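# Carry tube rack through self-closing door to desk

## Task

Move the tube rack from the counter, through the door that swings shut by itself, onto the desk. It must finish upright with each tube seated all the way down in a hole, and the door must be closed at the end. Either or both robots may be used. It fails if the rack or any tube touches the floor, or if a robot falls over or is left tilted. Finish by releasing the rack and backing the robots away.

## Robot and tools

ROBOTS. Two identical Hello Robot Stretch 3 units, r1 and r2. Each has a two-wheel differential base with a passive omni wheel at the back, a lift that rides up a mast, and a telescoping arm that reaches out to the robot's RIGHT side. The gripper cannot be moved forward by the arm; drive the base for that. The base measures 0.33 m long by 0.34 m wide and turns in place about a point between the drive wheels, 0.05 m behind its front edge. Stowed (arm in, wrist folded), the wrist pokes up to 0.06 m beyond the right side and a spin in place clears a 0.28 m radius; a level, unfolded gripper reaches past that circle. Loose objects may occasionally get a small shove from outside.

TEAMWORK. A firm squeeze between the two robots fails the run, and a hard bump may. Nothing in the state reports robot-to-robot contact, and once bases touch, even millimetres more of driving presses hard. Objects touching a robot are fine. The robots act independently. Identical drive commands can differ by up to 2.5 cm per metre (typically under 1 cm), which strains a jointly carried load and can tip a robot. Each robot reports in its own frames, so relative placement must be judged from images, lidar_m, wrist_depth_mm and head_depth_mm.

FRAMES. Base frame: origin on the floor between the drive wheels, x forward, y left, z up. hand_pose is expressed in it, located where closed fingertips meet; with all wrist joints at 0 its x axis is up, y points back along the arm toward the mast, z toward the robot's rear. Pads are round, 0.04 m wide, and sit slightly nearer the wrist when fully open. The odometry frame is the base frame at the start.

execute_actions. Arguments: actions (a list holding zero or one action) and optional cameras (list of names like r1_head_camera, r2_wrist_camera, or all; null or omitted gives all, [] gives none; a bad name rejects the call). The action is an object keyed by r1 and/or r2. Per robot:
- base: one command only, relative to where the base last reported itself. translate_m is a straight-line offset in metres, forward positive, -1 to 1; rotate_rad is an in-place turn offset in radians, counter-clockwise (left) positive, -3.2 to 3.2. No sideways motion.
- joints: absolute targets by name (tolerance in brackets): lift_m 0 to 1.1 m (±0.004), arm height; arm_m 0 to 0.52 m (±0.004), extension; wrist_yaw_rad -1.345 to 4.42 (±0.02), 0 along the arm, positive swings toward the front, 3.0 folds over the base; wrist_pitch_rad -1.57 to 0.451 (±0.05), 0 level, negative tips fingers down; wrist_roll_rad -2.911 to 2.911 (±0.02), 0 has fingers side by side; gripper_m -0.089 to 0.179 (±0.004), larger is wider, actual gap is smaller by 0.007 near closed to 0.025 fully open, zero below 0.007; head_pan_rad -3.953 to 1.73 (±0.02), 0 ahead, positive left, -1.57 along the arm; head_tilt_rad -1.53 to 0.419 (±0.02), negative down.
- contact_limits: {arm_m: effort percent 1 to 100}; the arm halts with contact_stop near that effort (negative when retracting) and holds no harder until the next action. Too low stops instantly; values above the maximum are clipped (the result line shows in-force, default, maximum).
All motions start together; one action runs at most 15 s. Anything left out may keep pushing toward its previous target without showing in status. An unknown key or out-of-range number rejects the call and nothing moves. If a result reports a stop, later calls in that same reply are skipped. An empty list just returns state and images.

wait: seconds 0 to 10; commands nothing, returns state and images. zoom_image: camera plus region [x0, y0, x1, y1] in pixels of that camera's latest full image, origin top-left, at most 504 by 504. Image sizes: head 896x504, nav 672x504 (fisheye), wrist 644x364. finished_scene: scene = current scene number; irreversible, and the goal must already hold steadily.

RESULTS. base_status and joint_status tell how each motion of the last accepted action ended. done for the base means wheels turned the commanded amount, slip included. off_target: stopped short, maybe still pushing. After contact_stop, time_out or torque_fault the old target is dropped; arm and lift go slack after a contact stop (a slack lift may sink under load, keep pressing, or be pushed up by closing fingers on a surface). Base, wrist and head have no contact stop. A wrist servo pushed hard for seconds turns off for 10 s (torque_fault) and goes limp. on_its_own covers uncommanded parts; its held at value is a target, not a position. motor_effort: percent of max, positive toward higher values, bracket = peak; readings carry fixed bias and noise. Positive wheel effort pushes forward; out-of-range rest effort suggests load or contact. lidar_m: 12 sector distances (30 degrees each) from base origin, 1st straight ahead then counter-clockwise (4th left, 7th back, 10th right), plane 0.17 m up, range 0.15 to 12 m, - for nothing; misses glass and thin legs, sees the other robot, own parts can hide sectors 5, 6, 9, 10. wrist_depth_mm (45 to 1000) and head_depth_mm (280 to 4000, sideways image): 7x7 median depths from top-left. base_odometry counts wheel turns; heading -3.142 to 3.142, left positive; turned_by_wheels and turned_by_imu give turn since last result; base_tilt in degrees, forward and right positive, with up to about 4 degrees fixed bias.

SPEED. Fast driving (0.30 m/s, 1.9 rad/s) needs lift_m under 0.30, arm_m under 0.03 and wrist_yaw_rad over 2.54; otherwise 0.10 m/s and 0.63 rad/s.

GRIPPER. Grip by commanding below the object's width (lower squeezes harder; the stall guard eases force, so heavy items can slip; send a new value to re-squeeze). Release at least 0.02 above the contact value. Neither reading nor done proves a grasp.

AVOID. Fold or unfold the wrist only with lift_m 0.32 to 0.95, wrist_pitch_rad -0.4, roll near 0; once folded lift may go to 0.25. With yaw below -0.4 keep pitch at -0.5 or lower. Arm pushes against rigid things with the gripper above about 0.45 m can tip the robot, more so with raised limits or repeated pushes. Driving while holding or pushing something fixed, or snagging furniture (worst reversing), can tip it: reverse the last move in small steps, free the gripper, and lower lift to about 0.2 if still leaning. Avoid drops, slams, hard hits, and rack or tubes reaching the floor.

Each tool is called after "Emit:" in YAML: its name, and indented under it one key for each argument.

## Session

Emit:
execute_actions:
  actions: []

Scene clock: 0.00 s.
r1.base_odometry: x=+0.000 y=+0.000 heading=+0.000 (m, m, rad; r1's odometry frame)
r1.turned_by_wheels: +0.000 (rad since the last result)
r1.turned_by_imu: +0.000 (rad since the last result)
r1.base_tilt: forward=+0.6 right=+1.6 (deg)
r1.lidar_m: 0.88 0.89 1.14 1.34 1.35 1.71 2.51 1.12 0.75 0.70 0.70 0.89
r1.head_depth_mm: 846 853 856 860 867 871 877 / 841 844 852 854 864 866 872 / 834 838 844 850 852 857 865 / 825 832 838 845 846 851 859 / 821 825 831 834 839 843 849 / 816 819 824 829 832 837 844 / 811 812 817 821 825 830 834
r1.base_status: not commanded
r1.joint_positions: lift_m=+0.511 arm_m=+0.000 wrist_yaw_rad=+3.092 wrist_pitch_rad=-0.387 wrist_roll_rad=-0.020 gripper_m=+0.037 head_pan_rad=+0.003 head_tilt_rad=-0.005
r1.joint_status: not commanded
r1.motor_effort: left_wheel=+0 right_wheel=+0 lift_m=+31 arm_m=-1 wrist_yaw_rad=+0 wrist_pitch_rad=+7 wrist_roll_rad=+0 gripper_m=+1 head_pan_rad=+0 head_tilt_rad=+1 (%)
r1.hand_pose: x=-0.0099 y=+0.0827 z=+0.5305 quat_wxyz=(+0.152, +0.690, +0.121, +0.697) (m; r1's base frame)
r1.wrist_depth_mm: - - - - - - 868 / - - - - - - 890 / - - - - - - 905 / - - - - - - 908 / - 973 923 928 984 901 876 / 807 804 812 774 808 774 751 / 688 683 656 664 652 649 642
r2.base_odometry: x=+0.000 y=+0.000 heading=+0.000 (m, m, rad; r2's odometry frame)
r2.turned_by_wheels: +0.000 (rad since the last result)
r2.turned_by_imu: +0.000 (rad since the last result)
r2.base_tilt: forward=+1.3 right=+0.8 (deg)
r2.lidar_m: 0.73 0.73 0.92 1.76 1.78 2.05 1.87 1.91 1.48 1.38 1.20 0.79
r2.head_depth_mm: 708 709 711 713 712 713 712 / 701 700 704 703 703 703 704 / 694 692 690 693 693 694 694 / 682 684 684 682 685 684 684 / 675 674 677 674 676 676 677 / 668 665 667 666 667 668 667 / 659 660 659 659 660 661 660
r2.base_status: not commanded
r2.joint_positions: lift_m=+0.312 arm_m=-0.002 wrist_yaw_rad=+2.833 wrist_pitch_rad=-0.575 wrist_roll_rad=+0.001 gripper_m=+0.037 head_pan_rad=-0.008 head_tilt_rad=-0.019
r2.joint_status: not commanded
r2.motor_effort: left_wheel=+0 right_wheel=-1 lift_m=+23 arm_m=-1 wrist_yaw_rad=+0 wrist_pitch_rad=+4 wrist_roll_rad=+0 gripper_m=+0 head_pan_rad=+0 head_tilt_rad=+1 (%)
r2.hand_pose: x=+0.0402 y=+0.0498 z=+0.2915 quat_wxyz=(+0.303, +0.701, +0.094, +0.639) (m; r2's base frame)
r2.wrist_depth_mm: - - - - 946 702 561 / - - - - 946 736 585 / - 826 815 788 770 734 604 / 658 679 648 642 637 620 598 / 559 - 562 543 548 531 521 / 483 491 - 466 459 459 450 / - - - 420 406 406 401
pictures: r1_head_camera (sideways: a quarter turn clockwise sets it upright), r1_nav_camera (sideways: a quarter turn counterclockwise sets it upright), r1_wrist_camera, r2_head_camera (sideways: a quarter turn clockwise sets it upright), r2_nav_camera (sideways: a quarter turn counterclockwise sets it upright), r2_wrist_camera
Images, in order (width x height): r1_head_camera 896x504, r1_nav_camera 672x504, r1_wrist_camera 644x364, r2_head_camera 896x504, r2_nav_camera 672x504, r2_wrist_camera 644x364.

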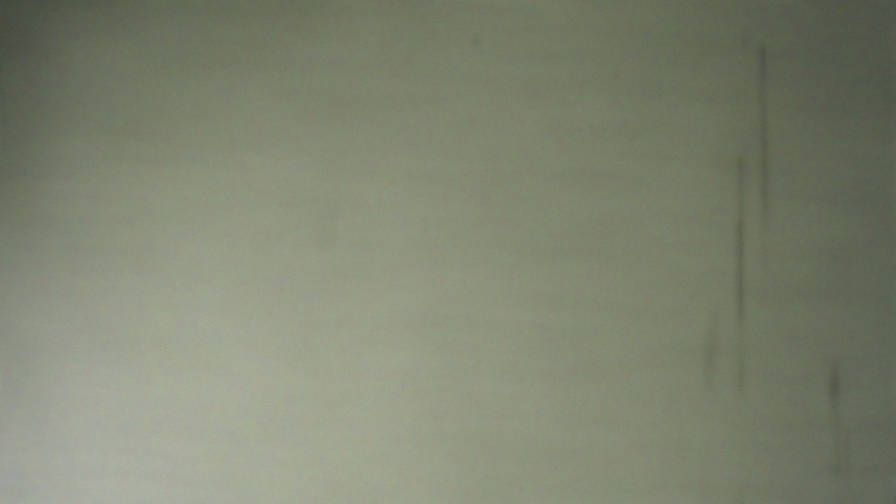

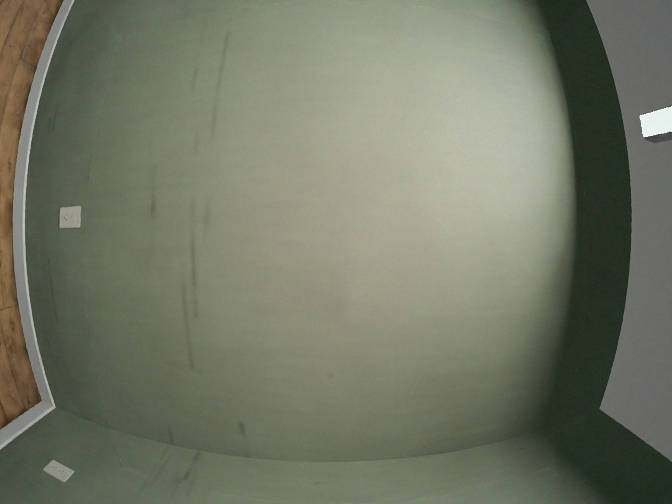

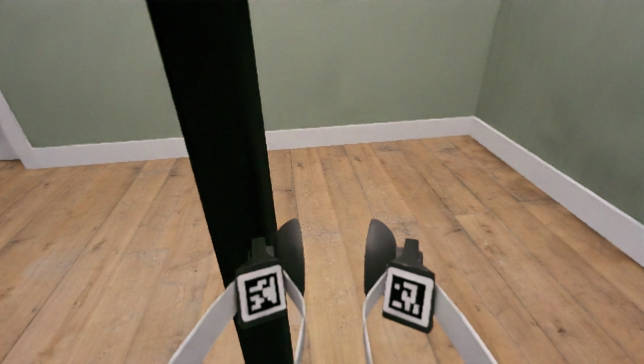

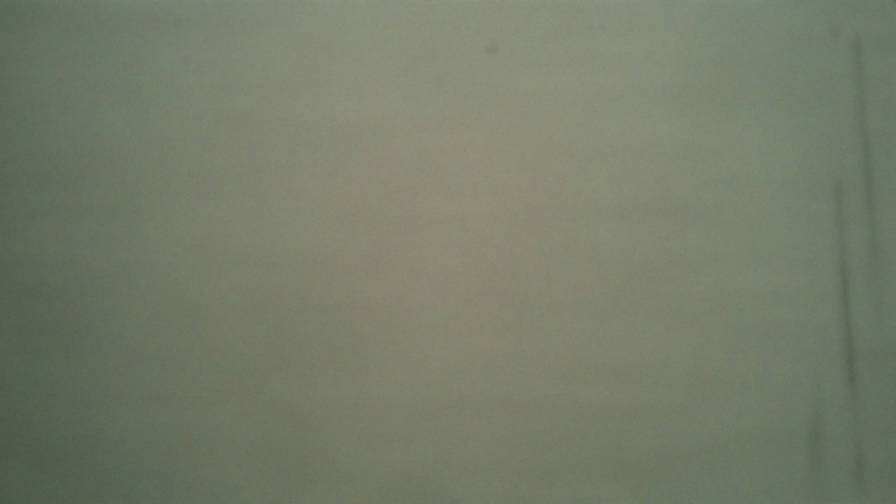

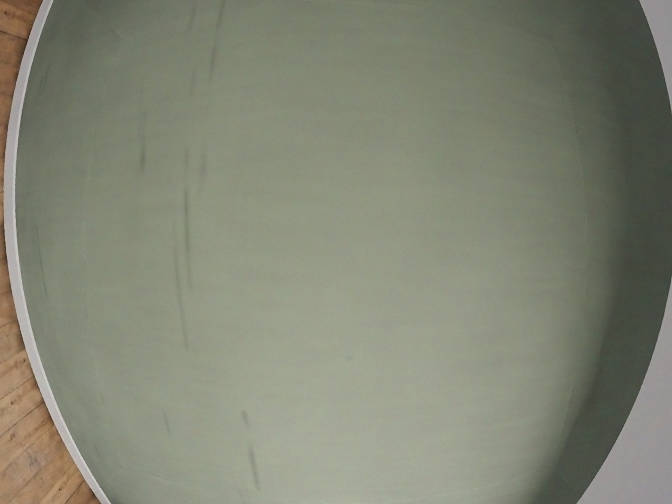

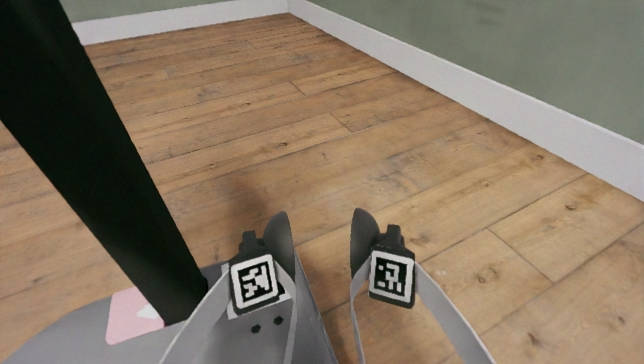

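Look behind.

Emit:
execute_actions:
  actions:
    - {"r1":{"joints":{"head_pan_rad":-3.14,"head_tilt_rad":-0.3}},"r2":{"joints":{"head_pan_rad":-3.14,"head_tilt_rad":-0.3}}}
  cameras: ["r1_nav_camera","r2_nav_camera"]

Scene clock: 5.53 s.
r1.base_odometry: x=+0.000 y=+0.000 heading=+0.000 (m, m, rad; r1's odometry frame)
r1.turned_by_wheels: +0.000 (rad since the last result)
r1.turned_by_imu: +0.000 (rad since the last result)
r1.base_tilt: forward=+0.5 right=+1.5 (deg)
r1.lidar_m: 0.88 0.90 1.14 1.33 1.35 1.72 2.51 1.11 0.75 0.70 0.71 0.89
r1.head_depth_mm: 2578 2754 2929 3102 2653 1883 1462 / 2566 2740 2915 3131 2645 1899 1460 / 2574 2732 2874 3076 2646 1887 1465 / 2523 2717 2807 3040 2612 1889 1459 / 2525 2683 2770 1632 2621 1882 1456 / 2498 2650 2741 1429 2340 1509 1451 / 2428 2423 2245 1419 2230 1878 1449
r1.base_status: not commanded
r1.joint_positions: lift_m=+0.511 arm_m=+0.000 wrist_yaw_rad=+3.092 wrist_pitch_rad=-0.387 wrist_roll_rad=-0.020 gripper_m=+0.037 head_pan_rad=-3.133 head_tilt_rad=-0.296
r1.joint_status: all done
r1.motor_effort: left_wheel=-1(0) right_wheel=+0(0) lift_m=+32(32) arm_m=-1(1) wrist_yaw_rad=+2(1) wrist_pitch_rad=+7(7) wrist_roll_rad=+0(0) gripper_m=+0(1) head_pan_rad=-3(31) head_tilt_rad=-2(16) (%)
r1.hand_pose: x=-0.0099 y=+0.0827 z=+0.5305 quat_wxyz=(+0.152, +0.690, +0.121, +0.697) (m; r1's base frame)
r1.wrist_depth_mm: - - - - - - 864 / - - - - - - 880 / - - - - - - 889 / - - - - - - 916 / - 983 937 916 954 908 864 / 793 793 797 781 800 764 769 / 684 668 656 666 644 657 657
r2.base_odometry: x=+0.000 y=+0.000 heading=+0.000 (m, m, rad; r2's odometry frame)
r2.turned_by_wheels: +0.000 (rad since the last result)
r2.turned_by_imu: -0.001 (rad since the last result)
r2.base_tilt: forward=+1.3 right=+0.7 (deg)
r2.lidar_m: 0.73 0.73 0.92 1.77 1.78 2.06 1.87 1.91 1.48 1.38 1.20 0.79
r2.head_depth_mm: 1670 1781 1888 1983 2131 1918 1506 / 1672 1750 1856 1963 2085 1928 1512 / 1652 1739 1832 1936 2063 1928 1519 / 1637 1719 1805 1906 2043 1942 1512 / 1607 1699 1792 1889 2002 1944 1516 / 1607 1689 1761 1890 1977 1916 1522 / 1581 1672 1742 1837 1957 1967 1519
r2.base_status: not commanded
r2.joint_positions: lift_m=+0.312 arm_m=-0.002 wrist_yaw_rad=+2.833 wrist_pitch_rad=-0.575 wrist_roll_rad=+0.001 gripper_m=+0.037 head_pan_rad=-3.133 head_tilt_rad=-0.296
r2.joint_status: all done
r2.motor_effort: left_wheel=-1(1) right_wheel=-1(1) lift_m=+23(23) arm_m=-1(0) wrist_yaw_rad=+1(1) wrist_pitch_rad=+4(4) wrist_roll_rad=+0(0) gripper_m=+0(0) head_pan_rad=-3(35) head_tilt_rad=-2(17) (%)
r2.hand_pose: x=+0.0402 y=+0.0498 z=+0.2915 quat_wxyz=(+0.303, +0.701, +0.094, +0.639) (m; r2's base frame)
r2.wrist_depth_mm: - - - - 956 702 562 / - - - - 953 743 585 / - 820 806 793 779 737 602 / 659 685 653 648 639 625 591 / 558 - 562 546 552 530 523 / 480 488 - 470 461 459 453 / - - - 419 407 404 402
pictures: r1_nav_camera (sideways: a quarter turn counterclockwise sets it upright), r2_nav_camera (sideways: a quarter turn counterclockwise sets it upright)
Images, in order (width x height): r1_nav_camera 672x504, r2_nav_camera 672x504.

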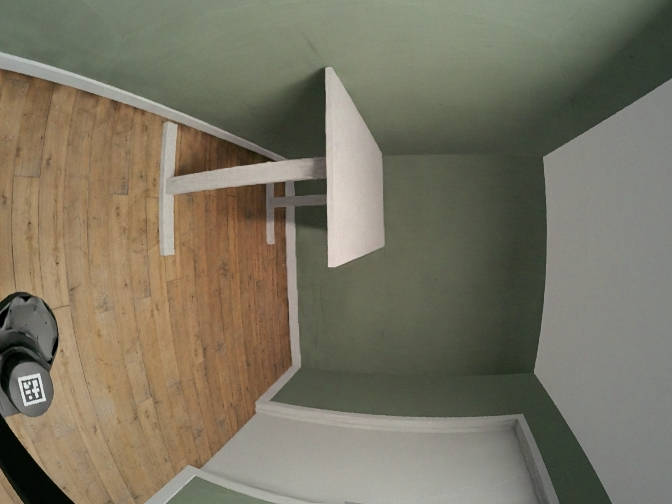

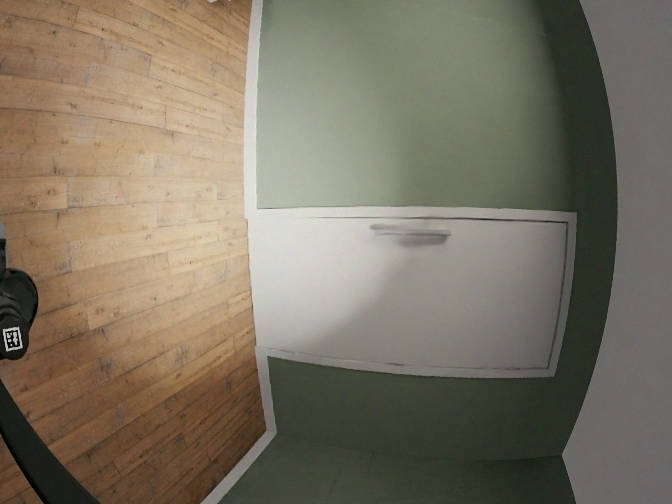

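Emit:
execute_actions:
  actions:
    - {"r1":{"joints":{"head_pan_rad":1.7,"head_tilt_rad":-0.3}},"r2":{"joints":{"head_pan_rad":-1.8,"head_tilt_rad":-0.4}}}
  cameras: ["r1_nav_camera","r2_nav_camera","r2_head_camera"]

Scene clock: 17.13 s.
r1.base_odometry: x=+0.000 y=+0.000 heading=+0.000 (m, m, rad; r1's odometry frame)
r1.turned_by_wheels: +0.000 (rad since the last result)
r1.turned_by_imu: +0.000 (rad since the last result)
r1.base_tilt: forward=+0.6 right=+1.6 (deg)
r1.lidar_m: 0.88 0.89 1.14 1.34 1.35 1.71 2.51 1.11 0.75 0.70 0.71 0.90
r1.head_depth_mm: 1117 1182 1253 1340 1442 1556 1462 / 1124 1185 1264 1349 1457 1564 1459 / 1130 1197 1279 1358 1462 1571 1458 / 1135 1205 1284 1374 1474 1585 1458 / 1142 1214 1296 1383 1481 1601 1452 / 1150 1223 1298 1391 1493 1614 1447 / - - - - - - -
r1.base_status: not commanded
r1.joint_positions: lift_m=+0.511 arm_m=+0.000 wrist_yaw_rad=+3.092 wrist_pitch_rad=-0.387 wrist_roll_rad=-0.020 gripper_m=+0.037 head_pan_rad=+1.693 head_tilt_rad=-0.296
r1.joint_status: all done
r1.motor_effort: left_wheel=+0(1) right_wheel=+0(0) lift_m=+32(32) arm_m=-1(1) wrist_yaw_rad=+1(0) wrist_pitch_rad=+7(6) wrist_roll_rad=+0(0) gripper_m=+1(1) head_pan_rad=+3(31) head_tilt_rad=-2(1) (%)
r1.hand_pose: x=-0.0099 y=+0.0827 z=+0.5305 quat_wxyz=(+0.152, +0.690, +0.121, +0.697) (m; r1's base frame)
r1.wrist_depth_mm: - - - - - - 892 / - - - - - - 888 / - - - - - - 886 / - - - - - - 933 / - 964 938 926 984 910 897 / 796 810 797 767 787 762 761 / 681 672 664 679 641 647 645
r2.base_odometry: x=+0.000 y=+0.000 heading=+0.000 (m, m, rad; r2's odometry frame)
r2.turned_by_wheels: +0.000 (rad since the last result)
r2.turned_by_imu: -0.001 (rad since the last result)
r2.base_tilt: forward=+1.4 right=+0.6 (deg)
r2.lidar_m: 0.73 0.73 0.92 1.76 1.79 2.05 1.88 1.91 1.48 1.38 1.20 0.79
r2.head_depth_mm: 1988 2148 2054 1713 1893 1716 1380 / 1924 2045 2070 1642 1811 1716 1381 / 1847 1984 2052 1563 1719 1729 1386 / 1782 1884 1979 1500 1629 1725 1391 / 1720 1841 1897 1450 1562 1678 1391 / 1669 1779 1848 1386 1505 1622 1389 / 1624 1708 1780 1343 1435 1589 1401
r2.base_status: not commanded
r2.joint_positions: lift_m=+0.312 arm_m=-0.002 wrist_yaw_rad=+2.833 wrist_pitch_rad=-0.575 wrist_roll_rad=+0.001 gripper_m=+0.037 head_pan_rad=-1.807 head_tilt_rad=-0.395
r2.joint_status: all done
r2.motor_effort: left_wheel=-1(1) right_wheel=-1(1) lift_m=+23(23) arm_m=-1(1) wrist_yaw_rad=+1(1) wrist_pitch_rad=+4(4) wrist_roll_rad=+0(0) gripper_m=+1(1) head_pan_rad=+3(33) head_tilt_rad=-2(12) (%)
r2.hand_pose: x=+0.0402 y=+0.0498 z=+0.2915 quat_wxyz=(+0.303, +0.701, +0.094, +0.639) (m; r2's base frame)
r2.wrist_depth_mm: - - - - 946 703 557 / - - - - 946 739 580 / - 810 805 791 759 741 602 / 658 687 651 644 633 631 597 / 561 - 561 544 549 531 520 / 480 490 - 465 462 459 452 / - - - 420 409 407 402
pictures: r1_nav_camera (sideways: a quarter turn counterclockwise sets it upright), r2_head_camera (sideways: a quarter turn clockwise sets it upright), r2_nav_camera (sideways: a quarter turn counterclockwise sets it upright)
Images, in order (width x height): r1_nav_camera 672x504, r2_head_camera 896x504, r2_nav_camera 672x504.

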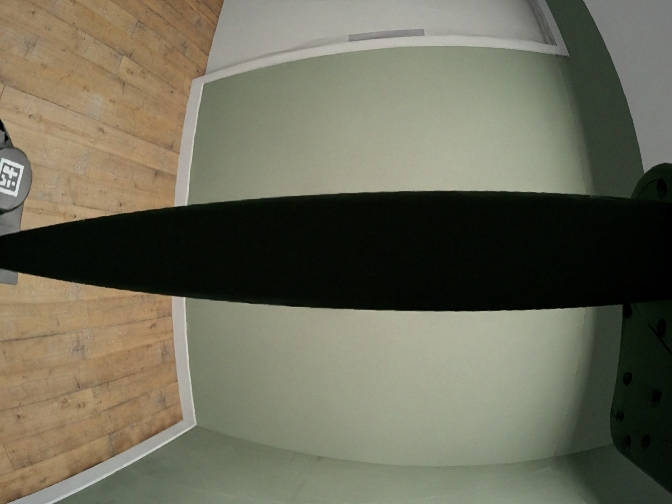

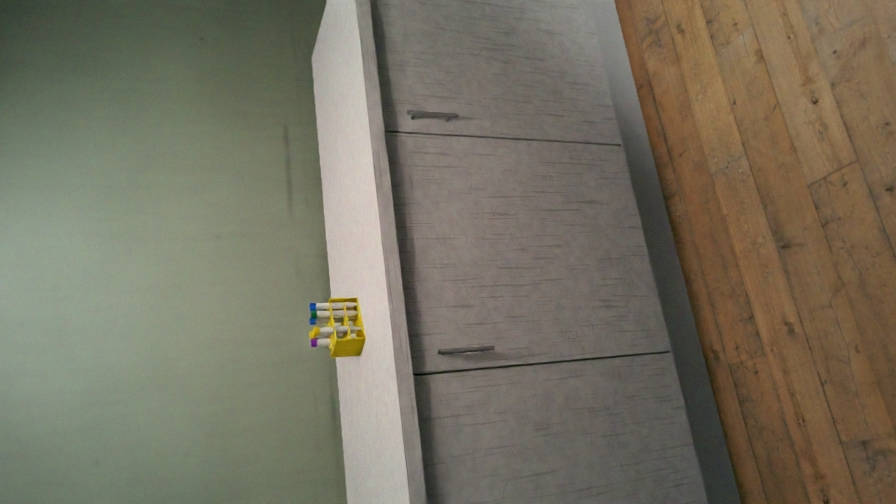

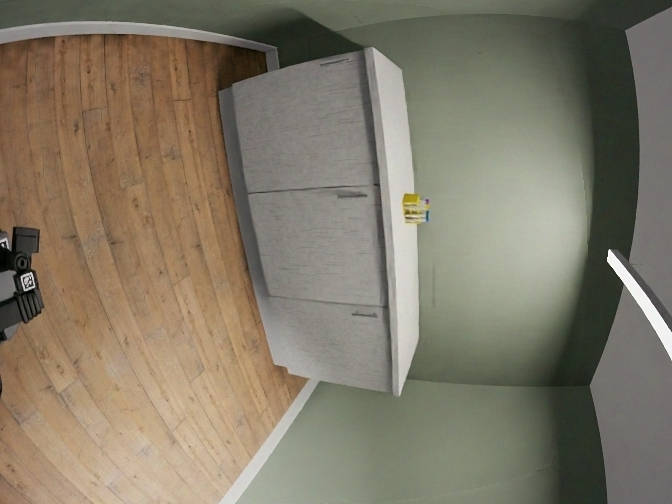

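Emit:
execute_actions:
  actions:
    - {"r1":{"base":{"rotate_rad":2.45},"joints":{"lift_m":0.25,"head_pan_rad":0,"head_tilt_rad":-0.5}},"r2":{"base":{"rotate_rad":-1.57},"joints":{"lift_m":0.28,"head_pan_rad":0}}}
  cameras: []

Emit:
execute_actions:
  actions:
    - {"r1":{"base":{"translate_m":1.0}},"r2":{"base":{"translate_m":0.9}}}
  cameras: []

Emit:
execute_actions:
  actions:
    - {"r1":{"base":{"rotate_rad":-0.88}},"r2":{"base":{"rotate_rad":1.65},"joints":{"head_pan_rad":-1.57,"head_tilt_rad":-0.6}}}
  cameras: ["r1_nav_camera","r2_head_camera"]

Scene clock: 33.23 s.
r1.base_odometry: x=+0.000 y=+0.000 heading=+2.450 (m, m, rad; r1's odometry frame)
r1.turned_by_wheels: +2.450 (rad since the last result)
r1.turned_by_imu: +2.450 (rad since the last result)
r1.base_tilt: forward=+0.6 right=+1.6 (deg)
r1.lidar_m: 1.52 2.59 1.27 0.81 0.70 0.70 0.80 0.88 0.88 1.01 1.34 1.33
r1.head_depth_mm: 1221 1308 1412 1530 1668 1533 1263 / 1329 1437 1558 1691 1829 1543 1262 / 1529 1587 1737 1912 1969 1536 1265 / 1720 1884 2089 2325 1975 1539 1265 / 1924 2141 2418 2562 1975 1534 1269 / 2088 2324 2646 2690 1952 1533 1256 / 2367 2715 3020 2697 1953 1526 1254
r1.base_status: done
r1.joint_positions: lift_m=+0.250 arm_m=+0.000 wrist_yaw_rad=+3.092 wrist_pitch_rad=-0.388 wrist_roll_rad=-0.020 gripper_m=+0.037 head_pan_rad=+0.007 head_tilt_rad=-0.494
r1.joint_status: all done
r1.motor_effort: left_wheel=-1(5) right_wheel=+2(8) lift_m=+22(27) arm_m=-1(1) wrist_yaw_rad=+1(1) wrist_pitch_rad=+7(7) wrist_roll_rad=+0(0) gripper_m=+1(0) head_pan_rad=-3(31) head_tilt_rad=-3(15) (%)
r1.hand_pose: x=-0.0099 y=+0.0826 z=+0.2699 quat_wxyz=(+0.153, +0.690, +0.121, +0.697) (m; r1's base frame)
r1.wrist_depth_mm: 500 570 768 897 - - - / 544 617 - - - - - / 546 628 - 942 953 911 907 / 574 655 - 727 711 678 674 / 560 584 570 569 585 553 546 / 480 495 - 489 - 462 454 / 430 - - - 381 399 398
r2.base_odometry: x=+0.000 y=+0.000 heading=-1.570 (m, m, rad; r2's odometry frame)
r2.turned_by_wheels: -1.570 (rad since the last result)
r2.turned_by_imu: -1.570 (rad since the last result)
r2.base_tilt: forward=+1.2 right=+0.6 (deg)
r2.lidar_m: 1.38 1.20 0.79 0.73 0.74 0.92 1.76 1.78 2.05 1.88 1.90 1.48
r2.head_depth_mm: 1748 1879 1960 1480 1614 1708 1387 / 1725 1838 1925 1468 1591 1665 1388 / 1696 1822 1879 1443 1580 1678 1393 / 1685 1797 1874 1420 1548 1667 1399 / 1658 1788 1848 1410 1528 1623 1398 / 1654 1742 1846 1392 1505 1630 1396 / 1640 1732 1831 1377 1507 1668 1402
r2.base_status: done
r2.joint_positions: lift_m=+0.281 arm_m=-0.002 wrist_yaw_rad=+2.833 wrist_pitch_rad=-0.576 wrist_roll_rad=+0.001 gripper_m=+0.037 head_pan_rad=-0.007 head_tilt_rad=-0.396
r2.joint_status: all done
r2.motor_effort: left_wheel=+2(14) right_wheel=-3(11) lift_m=+12(22) arm_m=+0(1) wrist_yaw_rad=+1(1) wrist_pitch_rad=+4(5) wrist_roll_rad=+0(0) gripper_m=+0(1) head_pan_rad=+3(33) head_tilt_rad=-2(1) (%)
r2.hand_pose: x=+0.0402 y=+0.0497 z=+0.2596 quat_wxyz=(+0.303, +0.701, +0.094, +0.639) (m; r2's base frame)
r2.wrist_depth_mm: - 624 695 806 925 - - / - 677 761 853 935 918 903 / - 725 756 725 726 708 689 / 610 634 599 589 581 578 567 / 519 - 524 503 509 490 482 / 464 - - 431 429 427 420 / - - - 389 378 376 371
pictures: none
No camera images: the call's "cameras" was empty. Leave "cameras" out to get every camera's image.

Scene clock: 38.33 s.
r1.base_odometry: x=-0.770 y=+0.638 heading=+2.450 (m, m, rad; r1's odometry frame)
r1.turned_by_wheels: +0.000 (rad since the last result)
r1.turned_by_imu: +0.007 (rad since the last result)
r1.base_tilt: forward=+0.5 right=+1.6 (deg)
r1.lidar_m: 0.70 1.36 2.04 1.14 1.13 1.42 1.62 1.58 1.27 0.72 0.61 0.61
r1.head_depth_mm: 538 582 625 676 736 810 896 / 583 628 679 746 822 921 1032 / 740 804 879 968 1061 1174 1177 / 816 899 996 1105 1263 1413 1266 / 922 1020 1142 1297 1511 1546 1259 / 1048 1183 1351 1561 1763 1530 1262 / 1182 1299 1462 1728 1870 1537 1262
r1.base_status: done
r1.joint_positions: lift_m=+0.250 arm_m=+0.000 wrist_yaw_rad=+3.092 wrist_pitch_rad=-0.388 wrist_roll_rad=-0.020 gripper_m=+0.037 head_pan_rad=+0.007 head_tilt_rad=-0.495
r1.joint_status: not commanded
r1.motor_effort: left_wheel=-2(6) right_wheel=+2(7) lift_m=+22(22) arm_m=-1(1) wrist_yaw_rad=+0(0) wrist_pitch_rad=+7(7) wrist_roll_rad=+0(0) gripper_m=+0(1) head_pan_rad=-3(3) head_tilt_rad=-2(2) (%)
r1.hand_pose: x=-0.0099 y=+0.0826 z=+0.2698 quat_wxyz=(+0.153, +0.690, +0.121, +0.697) (m; r1's base frame)
r1.wrist_depth_mm: - - - - - - - / - - - - - - - / - - - 961 956 958 903 / 727 730 - 710 709 688 678 / 585 578 574 570 570 558 538 / 485 500 - 496 - 464 453 / 425 - - - 390 397 396
r2.base_odometry: x=+0.001 y=-0.900 heading=-1.570 (m, m, rad; r2's odometry frame)
r2.turned_by_wheels: +0.000 (rad since the last result)
r2.turned_by_imu: -0.006 (rad since the last result)
r2.base_tilt: forward=+1.2 right=+0.8 (deg)
r2.lidar_m: 0.48 0.49 0.61 0.85 0.86 1.06 2.21 2.69 1.93 1.77 0.78 0.52
r2.head_depth_mm: 949 1013 1094 1047 700 589 644 / 934 1001 1077 781 703 569 633 / 925 989 1059 1053 705 569 615 / 914 975 1047 1061 708 549 612 / 905 964 1037 1065 707 552 600 / 886 950 1017 1059 712 552 591 / 882 943 1006 1043 713 533 582
r2.base_status: done
r2.joint_positions: lift_m=+0.281 arm_m=-0.002 wrist_yaw_rad=+2.833 wrist_pitch_rad=-0.576 wrist_roll_rad=+0.001 gripper_m=+0.037 head_pan_rad=-0.007 head_tilt_rad=-0.396
r2.joint_status: not commanded
r2.motor_effort: left_wheel=+2(14) right_wheel=-3(8) lift_m=+12(13) arm_m=-1(1) wrist_yaw_rad=+1(1) wrist_pitch_rad=+5(5) wrist_roll_rad=+0(0) gripper_m=+0(1) head_pan_rad=+3(3) head_tilt_rad=-2(2) (%)
r2.hand_pose: x=+0.0401 y=+0.0496 z=+0.2594 quat_wxyz=(+0.303, +0.701, +0.094, +0.639) (m; r2's base frame)
r2.wrist_depth_mm: - 718 805 917 632 466 371 / - 783 868 930 763 495 387 / - 762 751 733 722 588 409 / 611 632 602 593 591 561 480 / 521 - 530 501 509 488 471 / 458 - - 434 425 425 420 / - - - 389 376 378 369
pictures: none
No camera images: the call's "cameras" was empty. Leave "cameras" out to get every camera's image.

Scene clock: 40.70 s.
r1.base_odometry: x=-0.770 y=+0.638 heading=+1.570 (m, m, rad; r1's odometry frame)
r1.turned_by_wheels: -0.880 (rad since the last result)
r1.turned_by_imu: -0.879 (rad since the last result)
r1.base_tilt: forward=+0.6 right=+1.6 (deg)
r1.lidar_m: 0.61 0.62 0.89 1.71 2.23 1.13 1.42 1.43 1.70 1.57 0.98 0.66
r1.head_depth_mm: 485 533 589 662 754 872 1045 / 482 529 586 657 748 866 1032 / 480 526 583 651 739 859 1013 / 477 524 578 649 733 850 1008 / 474 520 575 643 728 843 996 / 472 517 571 639 722 835 985 / 468 514 568 635 716 824 977
r1.base_status: done
r1.joint_positions: lift_m=+0.250 arm_m=+0.000 wrist_yaw_rad=+3.092 wrist_pitch_rad=-0.388 wrist_roll_rad=-0.020 gripper_m=+0.037 head_pan_rad=+0.007 head_tilt_rad=-0.495
r1.joint_status: not commanded
r1.motor_effort: left_wheel=+1(8) right_wheel=-2(6) lift_m=+22(22) arm_m=-1(2) wrist_yaw_rad=+0(0) wrist_pitch_rad=+7(7) wrist_roll_rad=+0(0) gripper_m=+1(1) head_pan_rad=-2(2) head_tilt_rad=-1(3) (%)
r1.hand_pose: x=-0.0099 y=+0.0826 z=+0.2698 quat_wxyz=(+0.153, +0.690, +0.121, +0.697) (m; r1's base frame)
r1.wrist_depth_mm: - - - - - - 695 / - - - - - - 695 / - - - 952 956 890 714 / 740 738 - 698 703 684 616 / 582 577 582 574 584 555 556 / 489 492 - 488 - 461 460 / 430 - - - 392 391 392
r2.base_odometry: x=+0.001 y=-0.900 heading=+0.080 (m, m, rad; r2's odometry frame)
r2.turned_by_wheels: +1.650 (rad since the last result)
r2.turned_by_imu: +1.647 (rad since the last result)
r2.base_tilt: forward=+1.2 right=+0.8 (deg)
r2.lidar_m: 0.85 0.87 1.14 2.66 2.66 1.86 1.76 0.71 0.51 0.48 0.49 0.66
r2.head_depth_mm: 908 996 746 698 593 707 858 / 902 993 1002 697 594 705 859 / 901 992 1009 701 595 705 854 / 900 991 1015 702 597 703 852 / 895 987 1019 705 599 702 850 / 893 984 1019 709 601 700 846 / 890 981 1028 711 582 696 848
r2.base_status: done
r2.joint_positions: lift_m=+0.281 arm_m=-0.002 wrist_yaw_rad=+2.833 wrist_pitch_rad=-0.576 wrist_roll_rad=+0.001 gripper_m=+0.037 head_pan_rad=-1.563 head_tilt_rad=-0.593
r2.joint_status: all done
r2.motor_effort: left_wheel=-3(12) right_wheel=+2(13) lift_m=+12(12) arm_m=-1(1) wrist_yaw_rad=+0(1) wrist_pitch_rad=+5(5) wrist_roll_rad=+0(0) gripper_m=+0(1) head_pan_rad=-3(32) head_tilt_rad=-3(13) (%)
r2.hand_pose: x=+0.0401 y=+0.0496 z=+0.2594 quat_wxyz=(+0.303, +0.701, +0.094, +0.639) (m; r2's base frame)
r2.wrist_depth_mm: - - - - - 863 669 / - - 961 953 930 853 687 / - 762 746 728 718 702 673 / 613 638 607 596 581 572 569 / 514 - 527 496 507 491 481 / 462 - - 433 427 426 420 / - - - 389 378 375 373
pictures: r1_nav_camera (sideways: a quarter turn counterclockwise sets it upright), r2_head_camera (sideways: a quarter turn clockwise sets it upright)
Images, in order (width x height): r1_nav_camera 672x504, r2_head_camera 896x504.

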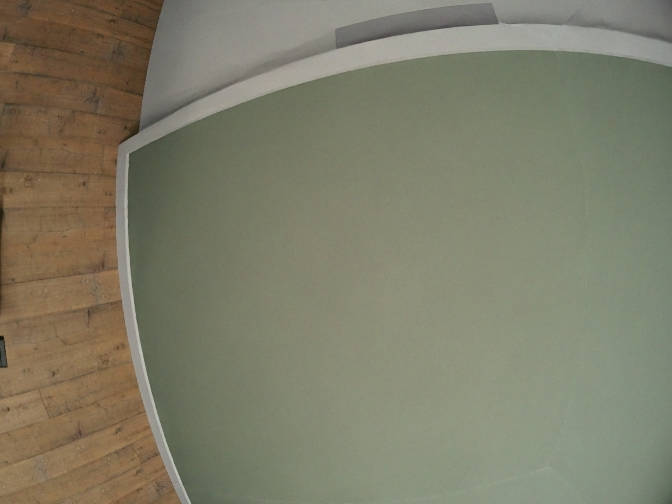

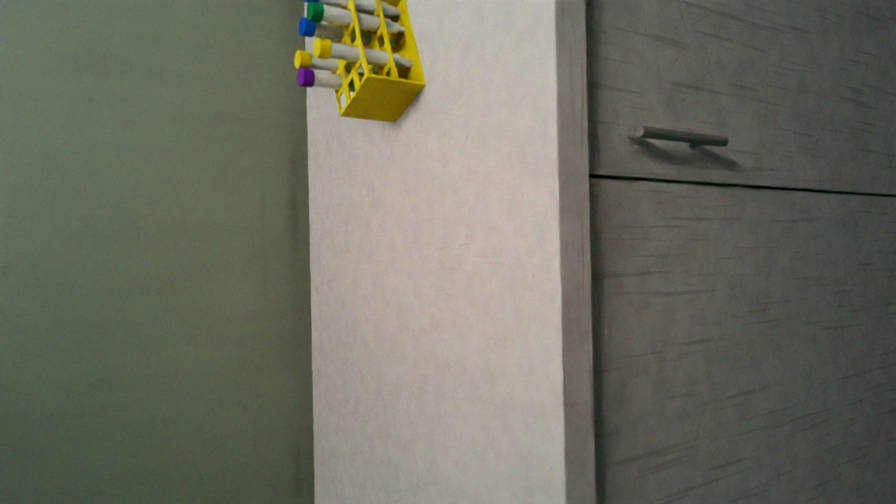

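Emit:
execute_actions:
  actions:
    - {"r1":{"base":{"rotate_rad":1.57}},"r2":{"base":{"translate_m":-0.27},"joints":{"lift_m":0.94,"wrist_pitch_rad":-0.4}}}
  cameras: []

Emit:
execute_actions:
  actions:
    - {"r1":{"base":{"translate_m":0.8}},"r2":{"joints":{"wrist_yaw_rad":0,"gripper_m":0.17}}}
  cameras: []

Emit:
execute_actions:
  actions:
    - {"r1":{"base":{"rotate_rad":-1.57}},"r2":{"joints":{"wrist_pitch_rad":-0.2,"lift_m":1.0}}}
  cameras: ["r1_nav_camera","r2_head_camera","r2_wrist_camera"]

Scene clock: 53.80 s.
r1.base_odometry: x=-0.770 y=+0.638 heading=+3.140 (m, m, rad; r1's odometry frame)
r1.turned_by_wheels: +1.570 (rad since the last result)
r1.turned_by_imu: +1.568 (rad since the last result)
r1.base_tilt: forward=+0.6 right=+1.6 (deg)
r1.lidar_m: 1.67 2.04 1.13 1.42 1.43 1.70 1.57 0.99 0.66 0.61 0.62 0.89
r1.head_depth_mm: 1427 1445 1460 1580 1722 1544 1262 / 1837 1988 2057 2096 1880 1538 1261 / 1864 2029 2272 2448 1967 1534 1264 / 1845 2030 2237 2445 1955 1541 1262 / 1832 2020 2221 2454 1959 1539 1264 / 1816 2004 2210 2416 1963 1536 1259 / 1815 1996 2188 2405 1947 1526 1258
r1.base_status: done
r1.joint_positions: lift_m=+0.250 arm_m=+0.000 wrist_yaw_rad=+3.092 wrist_pitch_rad=-0.388 wrist_roll_rad=-0.020 gripper_m=+0.037 head_pan_rad=+0.007 head_tilt_rad=-0.495
r1.joint_status: not commanded
r1.motor_effort: left_wheel=-2(6) right_wheel=+2(7) lift_m=+22(22) arm_m=-1(2) wrist_yaw_rad=+2(1) wrist_pitch_rad=+7(7) wrist_roll_rad=+0(0) gripper_m=+1(0) head_pan_rad=-3(3) head_tilt_rad=-2(1) (%)
r1.hand_pose: x=-0.0099 y=+0.0826 z=+0.2698 quat_wxyz=(+0.153, +0.690, +0.121, +0.697) (m; r1's base frame)
r1.wrist_depth_mm: - - - - - - - / - - - - - - - / - - - 920 929 897 899 / 737 731 - 713 687 693 682 / 582 577 578 558 582 555 548 / 480 492 - 498 - 459 459 / 437 - - - 388 401 401
r2.base_odometry: x=-0.268 y=-0.922 heading=+0.080 (m, m, rad; r2's odometry frame)
r2.turned_by_wheels: +0.000 (rad since the last result)
r2.turned_by_imu: +0.000 (rad since the last result)
r2.base_tilt: forward=+1.2 right=+0.6 (deg)
r2.lidar_m: 1.12 1.15 1.51 2.64 2.25 1.58 1.50 0.72 0.52 0.49 0.51 0.68
r2.head_depth_mm: 919 1016 998 696 584 - - / 916 1006 1003 699 594 - - / 912 1004 1012 699 595 - - / 911 999 952 704 597 - - / 908 1003 963 705 600 682 - / 908 999 1021 711 601 717 866 / 905 996 1032 710 605 713 863
r2.base_status: done
r2.joint_positions: lift_m=+0.939 arm_m=-0.002 wrist_yaw_rad=+2.833 wrist_pitch_rad=-0.419 wrist_roll_rad=+0.001 gripper_m=+0.037 head_pan_rad=-1.563 head_tilt_rad=-0.593
r2.joint_status: all done
r2.motor_effort: left_wheel=-3(14) right_wheel=+2(7) lift_m=+30(31) arm_m=-1(1) wrist_yaw_rad=+1(1) wrist_pitch_rad=+6(8) wrist_roll_rad=+0(0) gripper_m=+1(1) head_pan_rad=-3(3) head_tilt_rad=-3(2) (%)
r2.hand_pose: x=+0.0470 y=+0.0710 z=+0.9518 quat_wxyz=(+0.252, +0.706, +0.039, +0.661) (m; r2's base frame)
r2.wrist_depth_mm: - - - - - - 874 / - - - - - - 896 / - - - - - - 935 / - - - - - - 958 / - - - - - - - / - - - - - - - / - - - - - - -
pictures: none
No camera images: the call's "cameras" was empty. Leave "cameras" out to get every camera's image.

Scene clock: 58.23 s.
r1.base_odometry: x=-1.570 y=+0.639 heading=+3.140 (m, m, rad; r1's odometry frame)
r1.turned_by_wheels: +0.000 (rad since the last result)
r1.turned_by_imu: +0.006 (rad since the last result)
r1.base_tilt: forward=+0.6 right=+1.5 (deg)
r1.lidar_m: 1.41 1.42 1.46 1.51 1.09 1.94 2.37 0.84 0.62 0.60 0.61 0.77
r1.head_depth_mm: 1164 1247 1265 1282 1303 1314 1216 / 1172 1292 1427 1573 1749 1534 1268 / 1164 1277 1420 1586 1775 1539 1268 / 1155 1268 1401 1573 1763 1528 1262 / 1153 1262 1401 1564 1756 1526 1265 / 1145 1255 1386 1546 1758 1526 1261 / 1135 1248 1375 1528 1747 1525 1261
r1.base_status: done
r1.joint_positions: lift_m=+0.250 arm_m=+0.000 wrist_yaw_rad=+3.092 wrist_pitch_rad=-0.388 wrist_roll_rad=-0.020 gripper_m=+0.037 head_pan_rad=+0.007 head_tilt_rad=-0.495
r1.joint_status: not commanded
r1.motor_effort: left_wheel=-1(3) right_wheel=+2(8) lift_m=+22(22) arm_m=-2(2) wrist_yaw_rad=+1(0) wrist_pitch_rad=+7(7) wrist_roll_rad=+0(0) gripper_m=+0(0) head_pan_rad=-3(3) head_tilt_rad=-1(3) (%)
r1.hand_pose: x=-0.0099 y=+0.0826 z=+0.2698 quat_wxyz=(+0.153, +0.690, +0.121, +0.697) (m; r1's base frame)
r1.wrist_depth_mm: - - - - - - - / - - - - - - - / - - - 963 947 923 911 / 741 723 - 716 674 687 703 / 590 571 591 566 580 565 534 / 486 491 - 500 - 462 462 / 425 - - - 384 397 395
r2.base_odometry: x=-0.268 y=-0.922 heading=+0.080 (m, m, rad; r2's odometry frame)
r2.turned_by_wheels: +0.000 (rad since the last result)
r2.turned_by_imu: -0.001 (rad since the last result)
r2.base_tilt: forward=+1.3 right=+0.7 (deg)
r2.lidar_m: 1.12 1.15 1.51 2.64 2.25 1.58 1.50 0.72 0.51 0.49 0.51 0.67
r2.head_depth_mm: 918 1009 999 695 582 - - / 915 1011 1004 699 582 - - / 911 1005 1011 701 576 - - / 911 1002 950 703 598 701 882 / 907 1004 955 707 579 718 868 / 901 997 1026 710 602 714 868 / 902 995 1031 711 605 715 864
r2.base_status: not commanded
r2.joint_positions: lift_m=+0.939 arm_m=-0.002 wrist_yaw_rad=+0.003 wrist_pitch_rad=-0.419 wrist_roll_rad=+0.001 gripper_m=+0.170 head_pan_rad=-1.563 head_tilt_rad=-0.593
r2.joint_status: all done
r2.motor_effort: left_wheel=-3(3) right_wheel=+2(2) lift_m=+30(29) arm_m=-1(1) wrist_yaw_rad=-2(3) wrist_pitch_rad=+7(6) wrist_roll_rad=+0(0) gripper_m=+0(83) head_pan_rad=-3(3) head_tilt_rad=-2(3) (%)
r2.hand_pose: x=-0.0209 y=-0.3668 z=+0.9518 quat_wxyz=(+0.692, +0.148, -0.691, -0.147) (m; r2's base frame)
r2.wrist_depth_mm: 719 750 735 762 785 802 821 / 718 692 501 567 601 579 559 / 446 435 420 411 397 386 376 / 325 316 310 300 295 293 297 / 278 275 289 295 332 336 352 / 334 349 356 364 377 396 396 / 377 396 409 425 435 460 466
pictures: none
No camera images: the call's "cameras" was empty. Leave "cameras" out to get every camera's image.

Scene clock: 60.40 s.
r1.base_odometry: x=-1.570 y=+0.639 heading=+1.570 (m, m, rad; r1's odometry frame)
r1.turned_by_wheels: -1.570 (rad since the last result)
r1.turned_by_imu: -1.566 (rad since the last result)
r1.base_tilt: forward=+0.6 right=+1.6 (deg)
r1.lidar_m: 0.60 0.61 0.78 1.41 1.43 1.47 1.51 1.09 1.95 2.36 0.83 0.62
r1.head_depth_mm: 474 520 577 647 733 816 897 / 472 518 574 644 734 847 1006 / 470 516 571 638 726 839 994 / 468 513 567 635 719 831 987 / 466 510 564 631 713 824 976 / 462 507 561 627 711 816 967 / 461 505 558 624 705 811 956
r1.base_status: done
r1.joint_positions: lift_m=+0.250 arm_m=+0.000 wrist_yaw_rad=+3.092 wrist_pitch_rad=-0.388 wrist_roll_rad=-0.020 gripper_m=+0.037 head_pan_rad=+0.007 head_tilt_rad=-0.495
r1.joint_status: not commanded
r1.motor_effort: left_wheel=+1(11) right_wheel=-2(4) lift_m=+22(22) arm_m=-2(1) wrist_yaw_rad=-1(1) wrist_pitch_rad=+7(7) wrist_roll_rad=+0(0) gripper_m=+1(0) head_pan_rad=-3(3) head_tilt_rad=-1(3) (%)
r1.hand_pose: x=-0.0099 y=+0.0826 z=+0.2698 quat_wxyz=(+0.153, +0.690, +0.121, +0.697) (m; r1's base frame)
r1.wrist_depth_mm: - - - - - 739 597 / - - - - - 776 616 / 954 - - 956 946 759 621 / 752 736 - 702 702 689 613 / 585 576 576 576 577 557 548 / 494 493 - 493 - 461 460 / 427 - - - 389 395 394
r2.base_odometry: x=-0.268 y=-0.922 heading=+0.080 (m, m, rad; r2's odometry frame)
r2.turned_by_wheels: +0.000 (rad since the last result)
r2.turned_by_imu: +0.000 (rad since the last result)
r2.base_tilt: forward=+1.2 right=+0.9 (deg)
r2.lidar_m: 1.12 1.15 1.51 2.65 2.25 1.58 1.50 0.72 0.52 0.49 0.51 0.68
r2.head_depth_mm: 920 1012 997 762 - - - / 918 1011 1002 765 - - - / 912 1009 1010 - - - - / 911 1006 953 734 588 730 874 / 905 1002 961 736 609 716 869 / 907 995 1024 709 602 713 868 / 903 995 1025 709 604 712 863
r2.base_status: not commanded
r2.joint_positions: lift_m=+0.999 arm_m=-0.002 wrist_yaw_rad=+0.003 wrist_pitch_rad=-0.221 wrist_roll_rad=+0.001 gripper_m=+0.170 head_pan_rad=-1.563 head_tilt_rad=-0.593
r2.joint_status: all done
r2.motor_effort: left_wheel=-4(3) right_wheel=+2(2) lift_m=+30(30) arm_m=-1(1) wrist_yaw_rad=-2(2) wrist_pitch_rad=+7(9) wrist_roll_rad=+0(0) gripper_m=+1(1) head_pan_rad=-3(3) head_tilt_rad=-3(3) (%)
r2.hand_pose: x=-0.0209 y=-0.3873 z=+1.0585 quat_wxyz=(+0.703, +0.079, -0.703, -0.077) (m; r2's base frame)
r2.wrist_depth_mm: 727 747 750 772 799 804 828 / 773 791 795 813 836 849 862 / 808 815 844 867 884 895 909 / 737 724 597 572 649 631 606 / 503 521 484 469 457 476 437 / 384 372 365 359 354 337 345 / 315 300 301 305 309 311 317
pictures: r1_nav_camera (sideways: a quarter turn counterclockwise sets it upright), r2_head_camera (sideways: a quarter turn clockwise sets it upright), r2_wrist_camera
Images, in order (width x height): r1_nav_camera 672x504, r2_head_camera 896x504, r2_wrist_camera 644x364.

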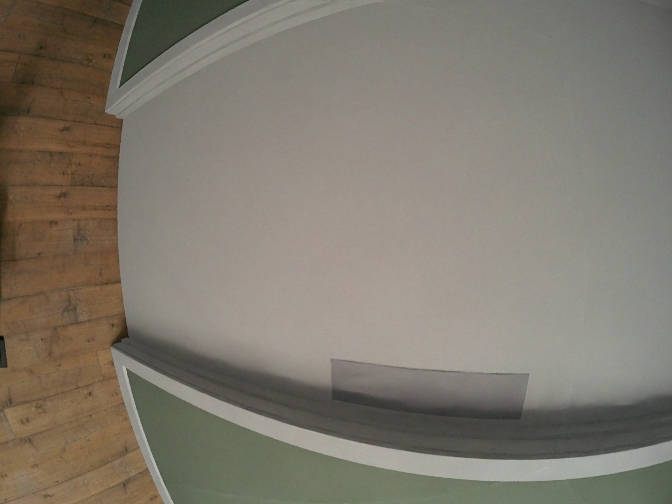

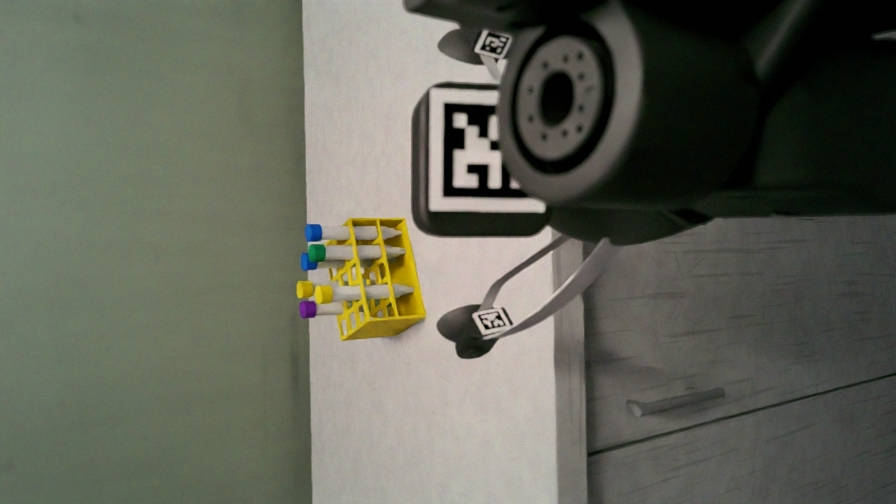

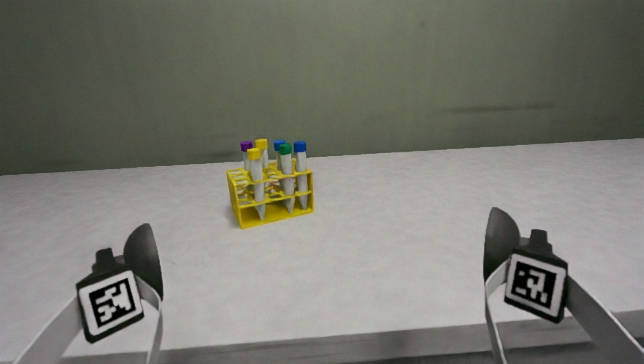

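Emit:
execute_actions:
  actions:
    - {"r2":{"base":{"translate_m":0.09},"joints":{"arm_m":0.2,"lift_m":0.9,"wrist_pitch_rad":0}}}
  cameras: ["r2_wrist_camera"]

Scene clock: 67.30 s.
r1.base_odometry: x=-1.570 y=+0.639 heading=+1.570 (m, m, rad; r1's odometry frame)
r1.turned_by_wheels: +0.000 (rad since the last result)
r1.turned_by_imu: +0.000 (rad since the last result)
r1.base_tilt: forward=+0.6 right=+1.5 (deg)
r1.lidar_m: 0.60 0.61 0.78 1.41 1.43 1.47 1.50 1.09 1.95 2.37 0.83 0.62
r1.head_depth_mm: 475 520 576 644 735 814 895 / 472 518 575 643 731 847 1010 / 470 515 571 638 725 841 996 / 468 514 568 633 721 832 986 / 465 511 564 629 715 827 979 / 464 507 561 627 710 820 968 / 461 504 557 621 703 812 959
r1.base_status: not commanded
r1.joint_positions: lift_m=+0.250 arm_m=+0.000 wrist_yaw_rad=+3.092 wrist_pitch_rad=-0.388 wrist_roll_rad=-0.020 gripper_m=+0.037 head_pan_rad=+0.007 head_tilt_rad=-0.495
r1.joint_status: not commanded
r1.motor_effort: left_wheel=+1(2) right_wheel=-2(2) lift_m=+22(22) arm_m=-1(1) wrist_yaw_rad=+0(0) wrist_pitch_rad=+7(7) wrist_roll_rad=+0(0) gripper_m=+1(1) head_pan_rad=-3(3) head_tilt_rad=-3(2) (%)
r1.hand_pose: x=-0.0099 y=+0.0826 z=+0.2698 quat_wxyz=(+0.153, +0.690, +0.121, +0.697) (m; r1's base frame)
r1.wrist_depth_mm: - - - - - 744 578 / - - - - - 769 623 / 943 - - 991 943 771 624 / 760 729 - 713 704 697 624 / 587 577 571 566 599 550 561 / 477 493 - 502 - 461 463 / 424 - - - 390 397 400
r2.base_odometry: x=-0.179 y=-0.914 heading=+0.080 (m, m, rad; r2's odometry frame)
r2.turned_by_wheels: +0.000 (rad since the last result)
r2.turned_by_imu: -0.001 (rad since the last result)
r2.base_tilt: forward=+1.2 right=+0.8 (deg)
r2.lidar_m: 1.03 1.05 1.38 2.65 2.39 1.67 1.59 0.72 0.51 0.49 0.50 0.67
r2.head_depth_mm: 914 1009 995 - - 717 874 / 911 1009 1003 - - 716 868 / 911 1003 792 - 647 713 868 / 906 1002 1011 704 598 713 867 / 903 999 1014 704 601 710 864 / 902 990 1021 709 601 708 861 / 899 987 1028 710 604 708 856
r2.base_status: done
r2.joint_positions: lift_m=+0.901 arm_m=+0.200 wrist_yaw_rad=+0.002 wrist_pitch_rad=-0.022 wrist_roll_rad=+0.001 gripper_m=+0.170 head_pan_rad=-1.563 head_tilt_rad=-0.593
r2.joint_status: all done
r2.motor_effort: left_wheel=-3(3) right_wheel=+2(7) lift_m=+12(27) arm_m=+5(3) wrist_yaw_rad=-2(3) wrist_pitch_rad=+7(10) wrist_roll_rad=+0(0) gripper_m=+1(1) head_pan_rad=-3(3) head_tilt_rad=-4(3) (%)
r2.hand_pose: x=-0.0210 y=-0.6002 z=+1.0096 quat_wxyz=(+0.707, +0.009, -0.707, -0.007) (m; r2's base frame)
r2.wrist_depth_mm: 579 598 608 617 624 651 653 / 605 608 626 641 650 661 671 / 612 629 645 655 663 678 684 / 629 642 655 319 685 692 711 / 547 587 466 304 394 486 437 / 357 340 333 300 311 297 304 / - 256 252 246 242 236 233
pictures: r2_wrist_camera
Images, in order (width x height): r2_wrist_camera 644x364.

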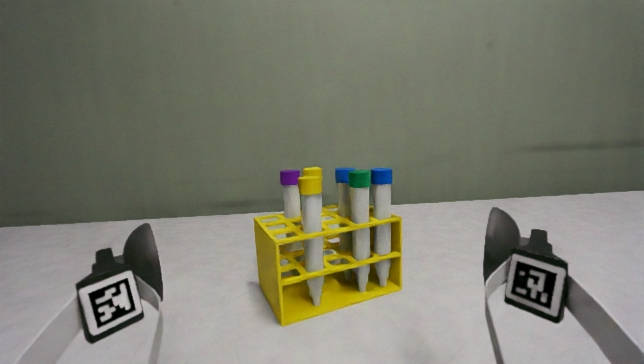

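Emit:
execute_actions:
  actions:
    - {"r2":{"base":{"translate_m":-0.06},"joints":{"lift_m":0.85,"wrist_yaw_rad":0.25,"gripper_m":0.179,"arm_m":0.28}}}
  cameras: ["r2_wrist_camera"]

Scene clock: 76.00 s.
r1.base_odometry: x=-1.570 y=+0.639 heading=+1.570 (m, m, rad; r1's odometry frame)
r1.turned_by_wheels: +0.000 (rad since the last result)
r1.turned_by_imu: +0.000 (rad since the last result)
r1.base_tilt: forward=+0.6 right=+1.5 (deg)
r1.lidar_m: 0.60 0.61 0.78 1.40 1.43 1.46 1.51 1.09 1.95 2.37 0.83 0.62
r1.head_depth_mm: 474 520 576 645 737 814 896 / 472 517 574 642 731 850 1010 / 470 515 571 638 726 841 1003 / 467 512 567 635 721 832 987 / 465 510 565 630 714 827 977 / 463 507 560 626 710 818 967 / 461 504 557 622 706 809 958
r1.base_status: not commanded
r1.joint_positions: lift_m=+0.250 arm_m=+0.000 wrist_yaw_rad=+3.092 wrist_pitch_rad=-0.388 wrist_roll_rad=-0.020 gripper_m=+0.037 head_pan_rad=+0.007 head_tilt_rad=-0.495
r1.joint_status: not commanded
r1.motor_effort: left_wheel=+3(2) right_wheel=-2(2) lift_m=+22(22) arm_m=-2(1) wrist_yaw_rad=+0(1) wrist_pitch_rad=+7(7) wrist_roll_rad=+0(0) gripper_m=+0(1) head_pan_rad=-3(3) head_tilt_rad=-1(1) (%)
r1.hand_pose: x=-0.0099 y=+0.0826 z=+0.2698 quat_wxyz=(+0.153, +0.690, +0.121, +0.697) (m; r1's base frame)
r1.wrist_depth_mm: - - - - - 754 592 / - - - - - 767 631 / 967 - - 955 916 777 637 / 729 721 - 698 698 697 620 / 587 589 577 578 581 563 543 / 489 490 - 496 - 465 451 / 429 - - - 388 393 397
r2.base_odometry: x=-0.238 y=-0.919 heading=+0.080 (m, m, rad; r2's odometry frame)
r2.turned_by_wheels: +0.000 (rad since the last result)
r2.turned_by_imu: +0.000 (rad since the last result)
r2.base_tilt: forward=+1.3 right=+0.7 (deg)
r2.lidar_m: 1.09 1.12 1.47 2.64 2.30 1.61 1.53 0.72 0.51 0.49 0.50 0.67
r2.head_depth_mm: 918 1013 999 729 - 738 904 / 916 1007 1000 - 624 719 875 / 913 1007 1011 - 637 718 873 / 911 1003 764 703 599 718 870 / 909 997 1023 690 599 716 866 / 903 996 1021 710 601 712 863 / 903 991 1032 710 603 712 865
r2.base_status: done
r2.joint_positions: lift_m=+0.851 arm_m=+0.280 wrist_yaw_rad=+0.248 wrist_pitch_rad=-0.022 wrist_roll_rad=+0.001 gripper_m=+0.179 head_pan_rad=-1.563 head_tilt_rad=-0.593
r2.joint_status: all done
r2.motor_effort: left_wheel=-2(10) right_wheel=+2(3) lift_m=+12(12) arm_m=+5(2) wrist_yaw_rad=+3(3) wrist_pitch_rad=+7(7) wrist_roll_rad=+0(0) gripper_m=+1(48) head_pan_rad=-3(3) head_tilt_rad=-4(3) (%)
r2.hand_pose: x=+0.0412 y=-0.6724 z=+0.9596 quat_wxyz=(+0.703, +0.095, -0.701, +0.079) (m; r2's base frame)
r2.wrist_depth_mm: 649 608 584 550 529 506 485 / 666 642 597 576 537 515 495 / 689 651 617 574 201 528 509 / 713 671 623 232 206 538 515 / 387 402 349 211 210 337 304 / 257 237 234 211 215 212 221 / - 172 175 171 168 165 159
pictures: r2_wrist_camera
Images, in order (width x height): r2_wrist_camera 644x364.

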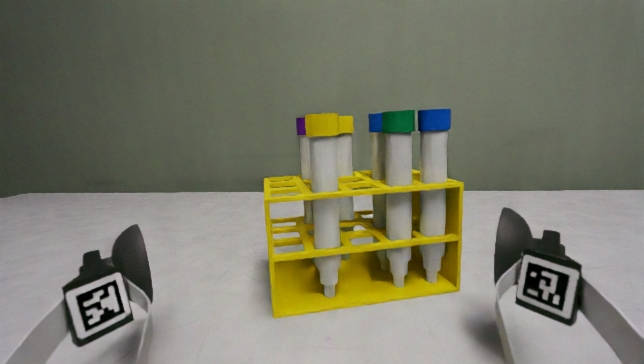

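Emit:
execute_actions:
  actions:
    - {"r2":{"base":{"translate_m":-0.005},"joints":{"arm_m":0.37}}}
  cameras: ["r2_wrist_camera"]

Scene clock: 80.77 s.
r1.base_odometry: x=-1.570 y=+0.639 heading=+1.570 (m, m, rad; r1's odometry frame)
r1.turned_by_wheels: +0.000 (rad since the last result)
r1.turned_by_imu: +0.000 (rad since the last result)
r1.base_tilt: forward=+0.5 right=+1.6 (deg)
r1.lidar_m: 0.60 0.61 0.78 1.41 1.42 1.46 1.50 1.09 1.95 2.37 0.83 0.62
r1.head_depth_mm: 473 521 575 646 734 815 898 / 472 518 574 643 730 848 1011 / 471 515 572 639 725 839 997 / 468 513 568 635 720 835 989 / 466 510 563 630 715 825 977 / 464 508 561 627 710 816 967 / 460 505 558 623 706 812 958
r1.base_status: not commanded
r1.joint_positions: lift_m=+0.250 arm_m=+0.000 wrist_yaw_rad=+3.092 wrist_pitch_rad=-0.388 wrist_roll_rad=-0.020 gripper_m=+0.037 head_pan_rad=+0.007 head_tilt_rad=-0.495
r1.joint_status: not commanded
r1.motor_effort: left_wheel=+2(2) right_wheel=-2(2) lift_m=+22(22) arm_m=-1(2) wrist_yaw_rad=+0(0) wrist_pitch_rad=+7(7) wrist_roll_rad=+0(0) gripper_m=+0(0) head_pan_rad=-3(2) head_tilt_rad=-2(2) (%)
r1.hand_pose: x=-0.0099 y=+0.0826 z=+0.2698 quat_wxyz=(+0.153, +0.690, +0.121, +0.697) (m; r1's base frame)
r1.wrist_depth_mm: - - - - - 753 593 / - - - - - 783 619 / 972 - - 927 957 769 632 / 747 733 - 716 700 692 629 / 586 577 573 558 581 549 546 / 484 495 - 501 - 468 456 / 422 - - - 386 398 398
r2.base_odometry: x=-0.243 y=-0.920 heading=+0.080 (m, m, rad; r2's odometry frame)
r2.turned_by_wheels: +0.000 (rad since the last result)
r2.turned_by_imu: -0.001 (rad since the last result)
r2.base_tilt: forward=+1.2 right=+0.8 (deg)
r2.lidar_m: 1.09 1.12 1.48 2.64 2.29 1.61 1.52 0.72 0.51 0.49 0.51 0.67
r2.head_depth_mm: 917 1013 998 726 - 720 877 / 915 1010 1072 - 595 719 874 / 909 1004 1068 - 596 717 870 / 911 998 768 673 599 715 871 / 907 1002 1017 703 598 716 871 / 905 998 1024 707 601 712 866 / 903 994 1030 710 603 713 863
r2.base_status: done
r2.joint_positions: lift_m=+0.851 arm_m=+0.370 wrist_yaw_rad=+0.249 wrist_pitch_rad=-0.022 wrist_roll_rad=+0.001 gripper_m=+0.179 head_pan_rad=-1.563 head_tilt_rad=-0.593
r2.joint_status: all done
r2.motor_effort: left_wheel=-3(10) right_wheel=+2(3) lift_m=+12(13) arm_m=+5(2) wrist_yaw_rad=+2(3) wrist_pitch_rad=+7(7) wrist_roll_rad=+0(0) gripper_m=+1(1) head_pan_rad=-3(2) head_tilt_rad=-2(3) (%)
r2.hand_pose: x=+0.0415 y=-0.7623 z=+0.9596 quat_wxyz=(+0.703, +0.096, -0.701, +0.080) (m; r2's base frame)
r2.wrist_depth_mm: 551 520 500 468 451 434 411 / 575 539 509 484 460 442 422 / 585 557 103 158 112 445 430 / 605 577 173 162 117 461 442 / 381 374 108 130 119 127 303 / 255 107 143 149 125 127 221 / - 162 115 123 128 149 158
pictures: r2_wrist_camera
Images, in order (width x height): r2_wrist_camera 644x364.

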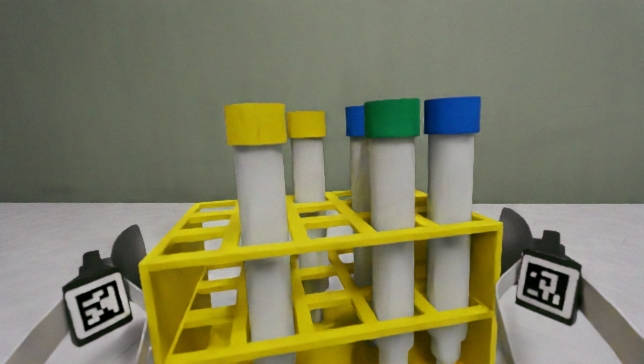

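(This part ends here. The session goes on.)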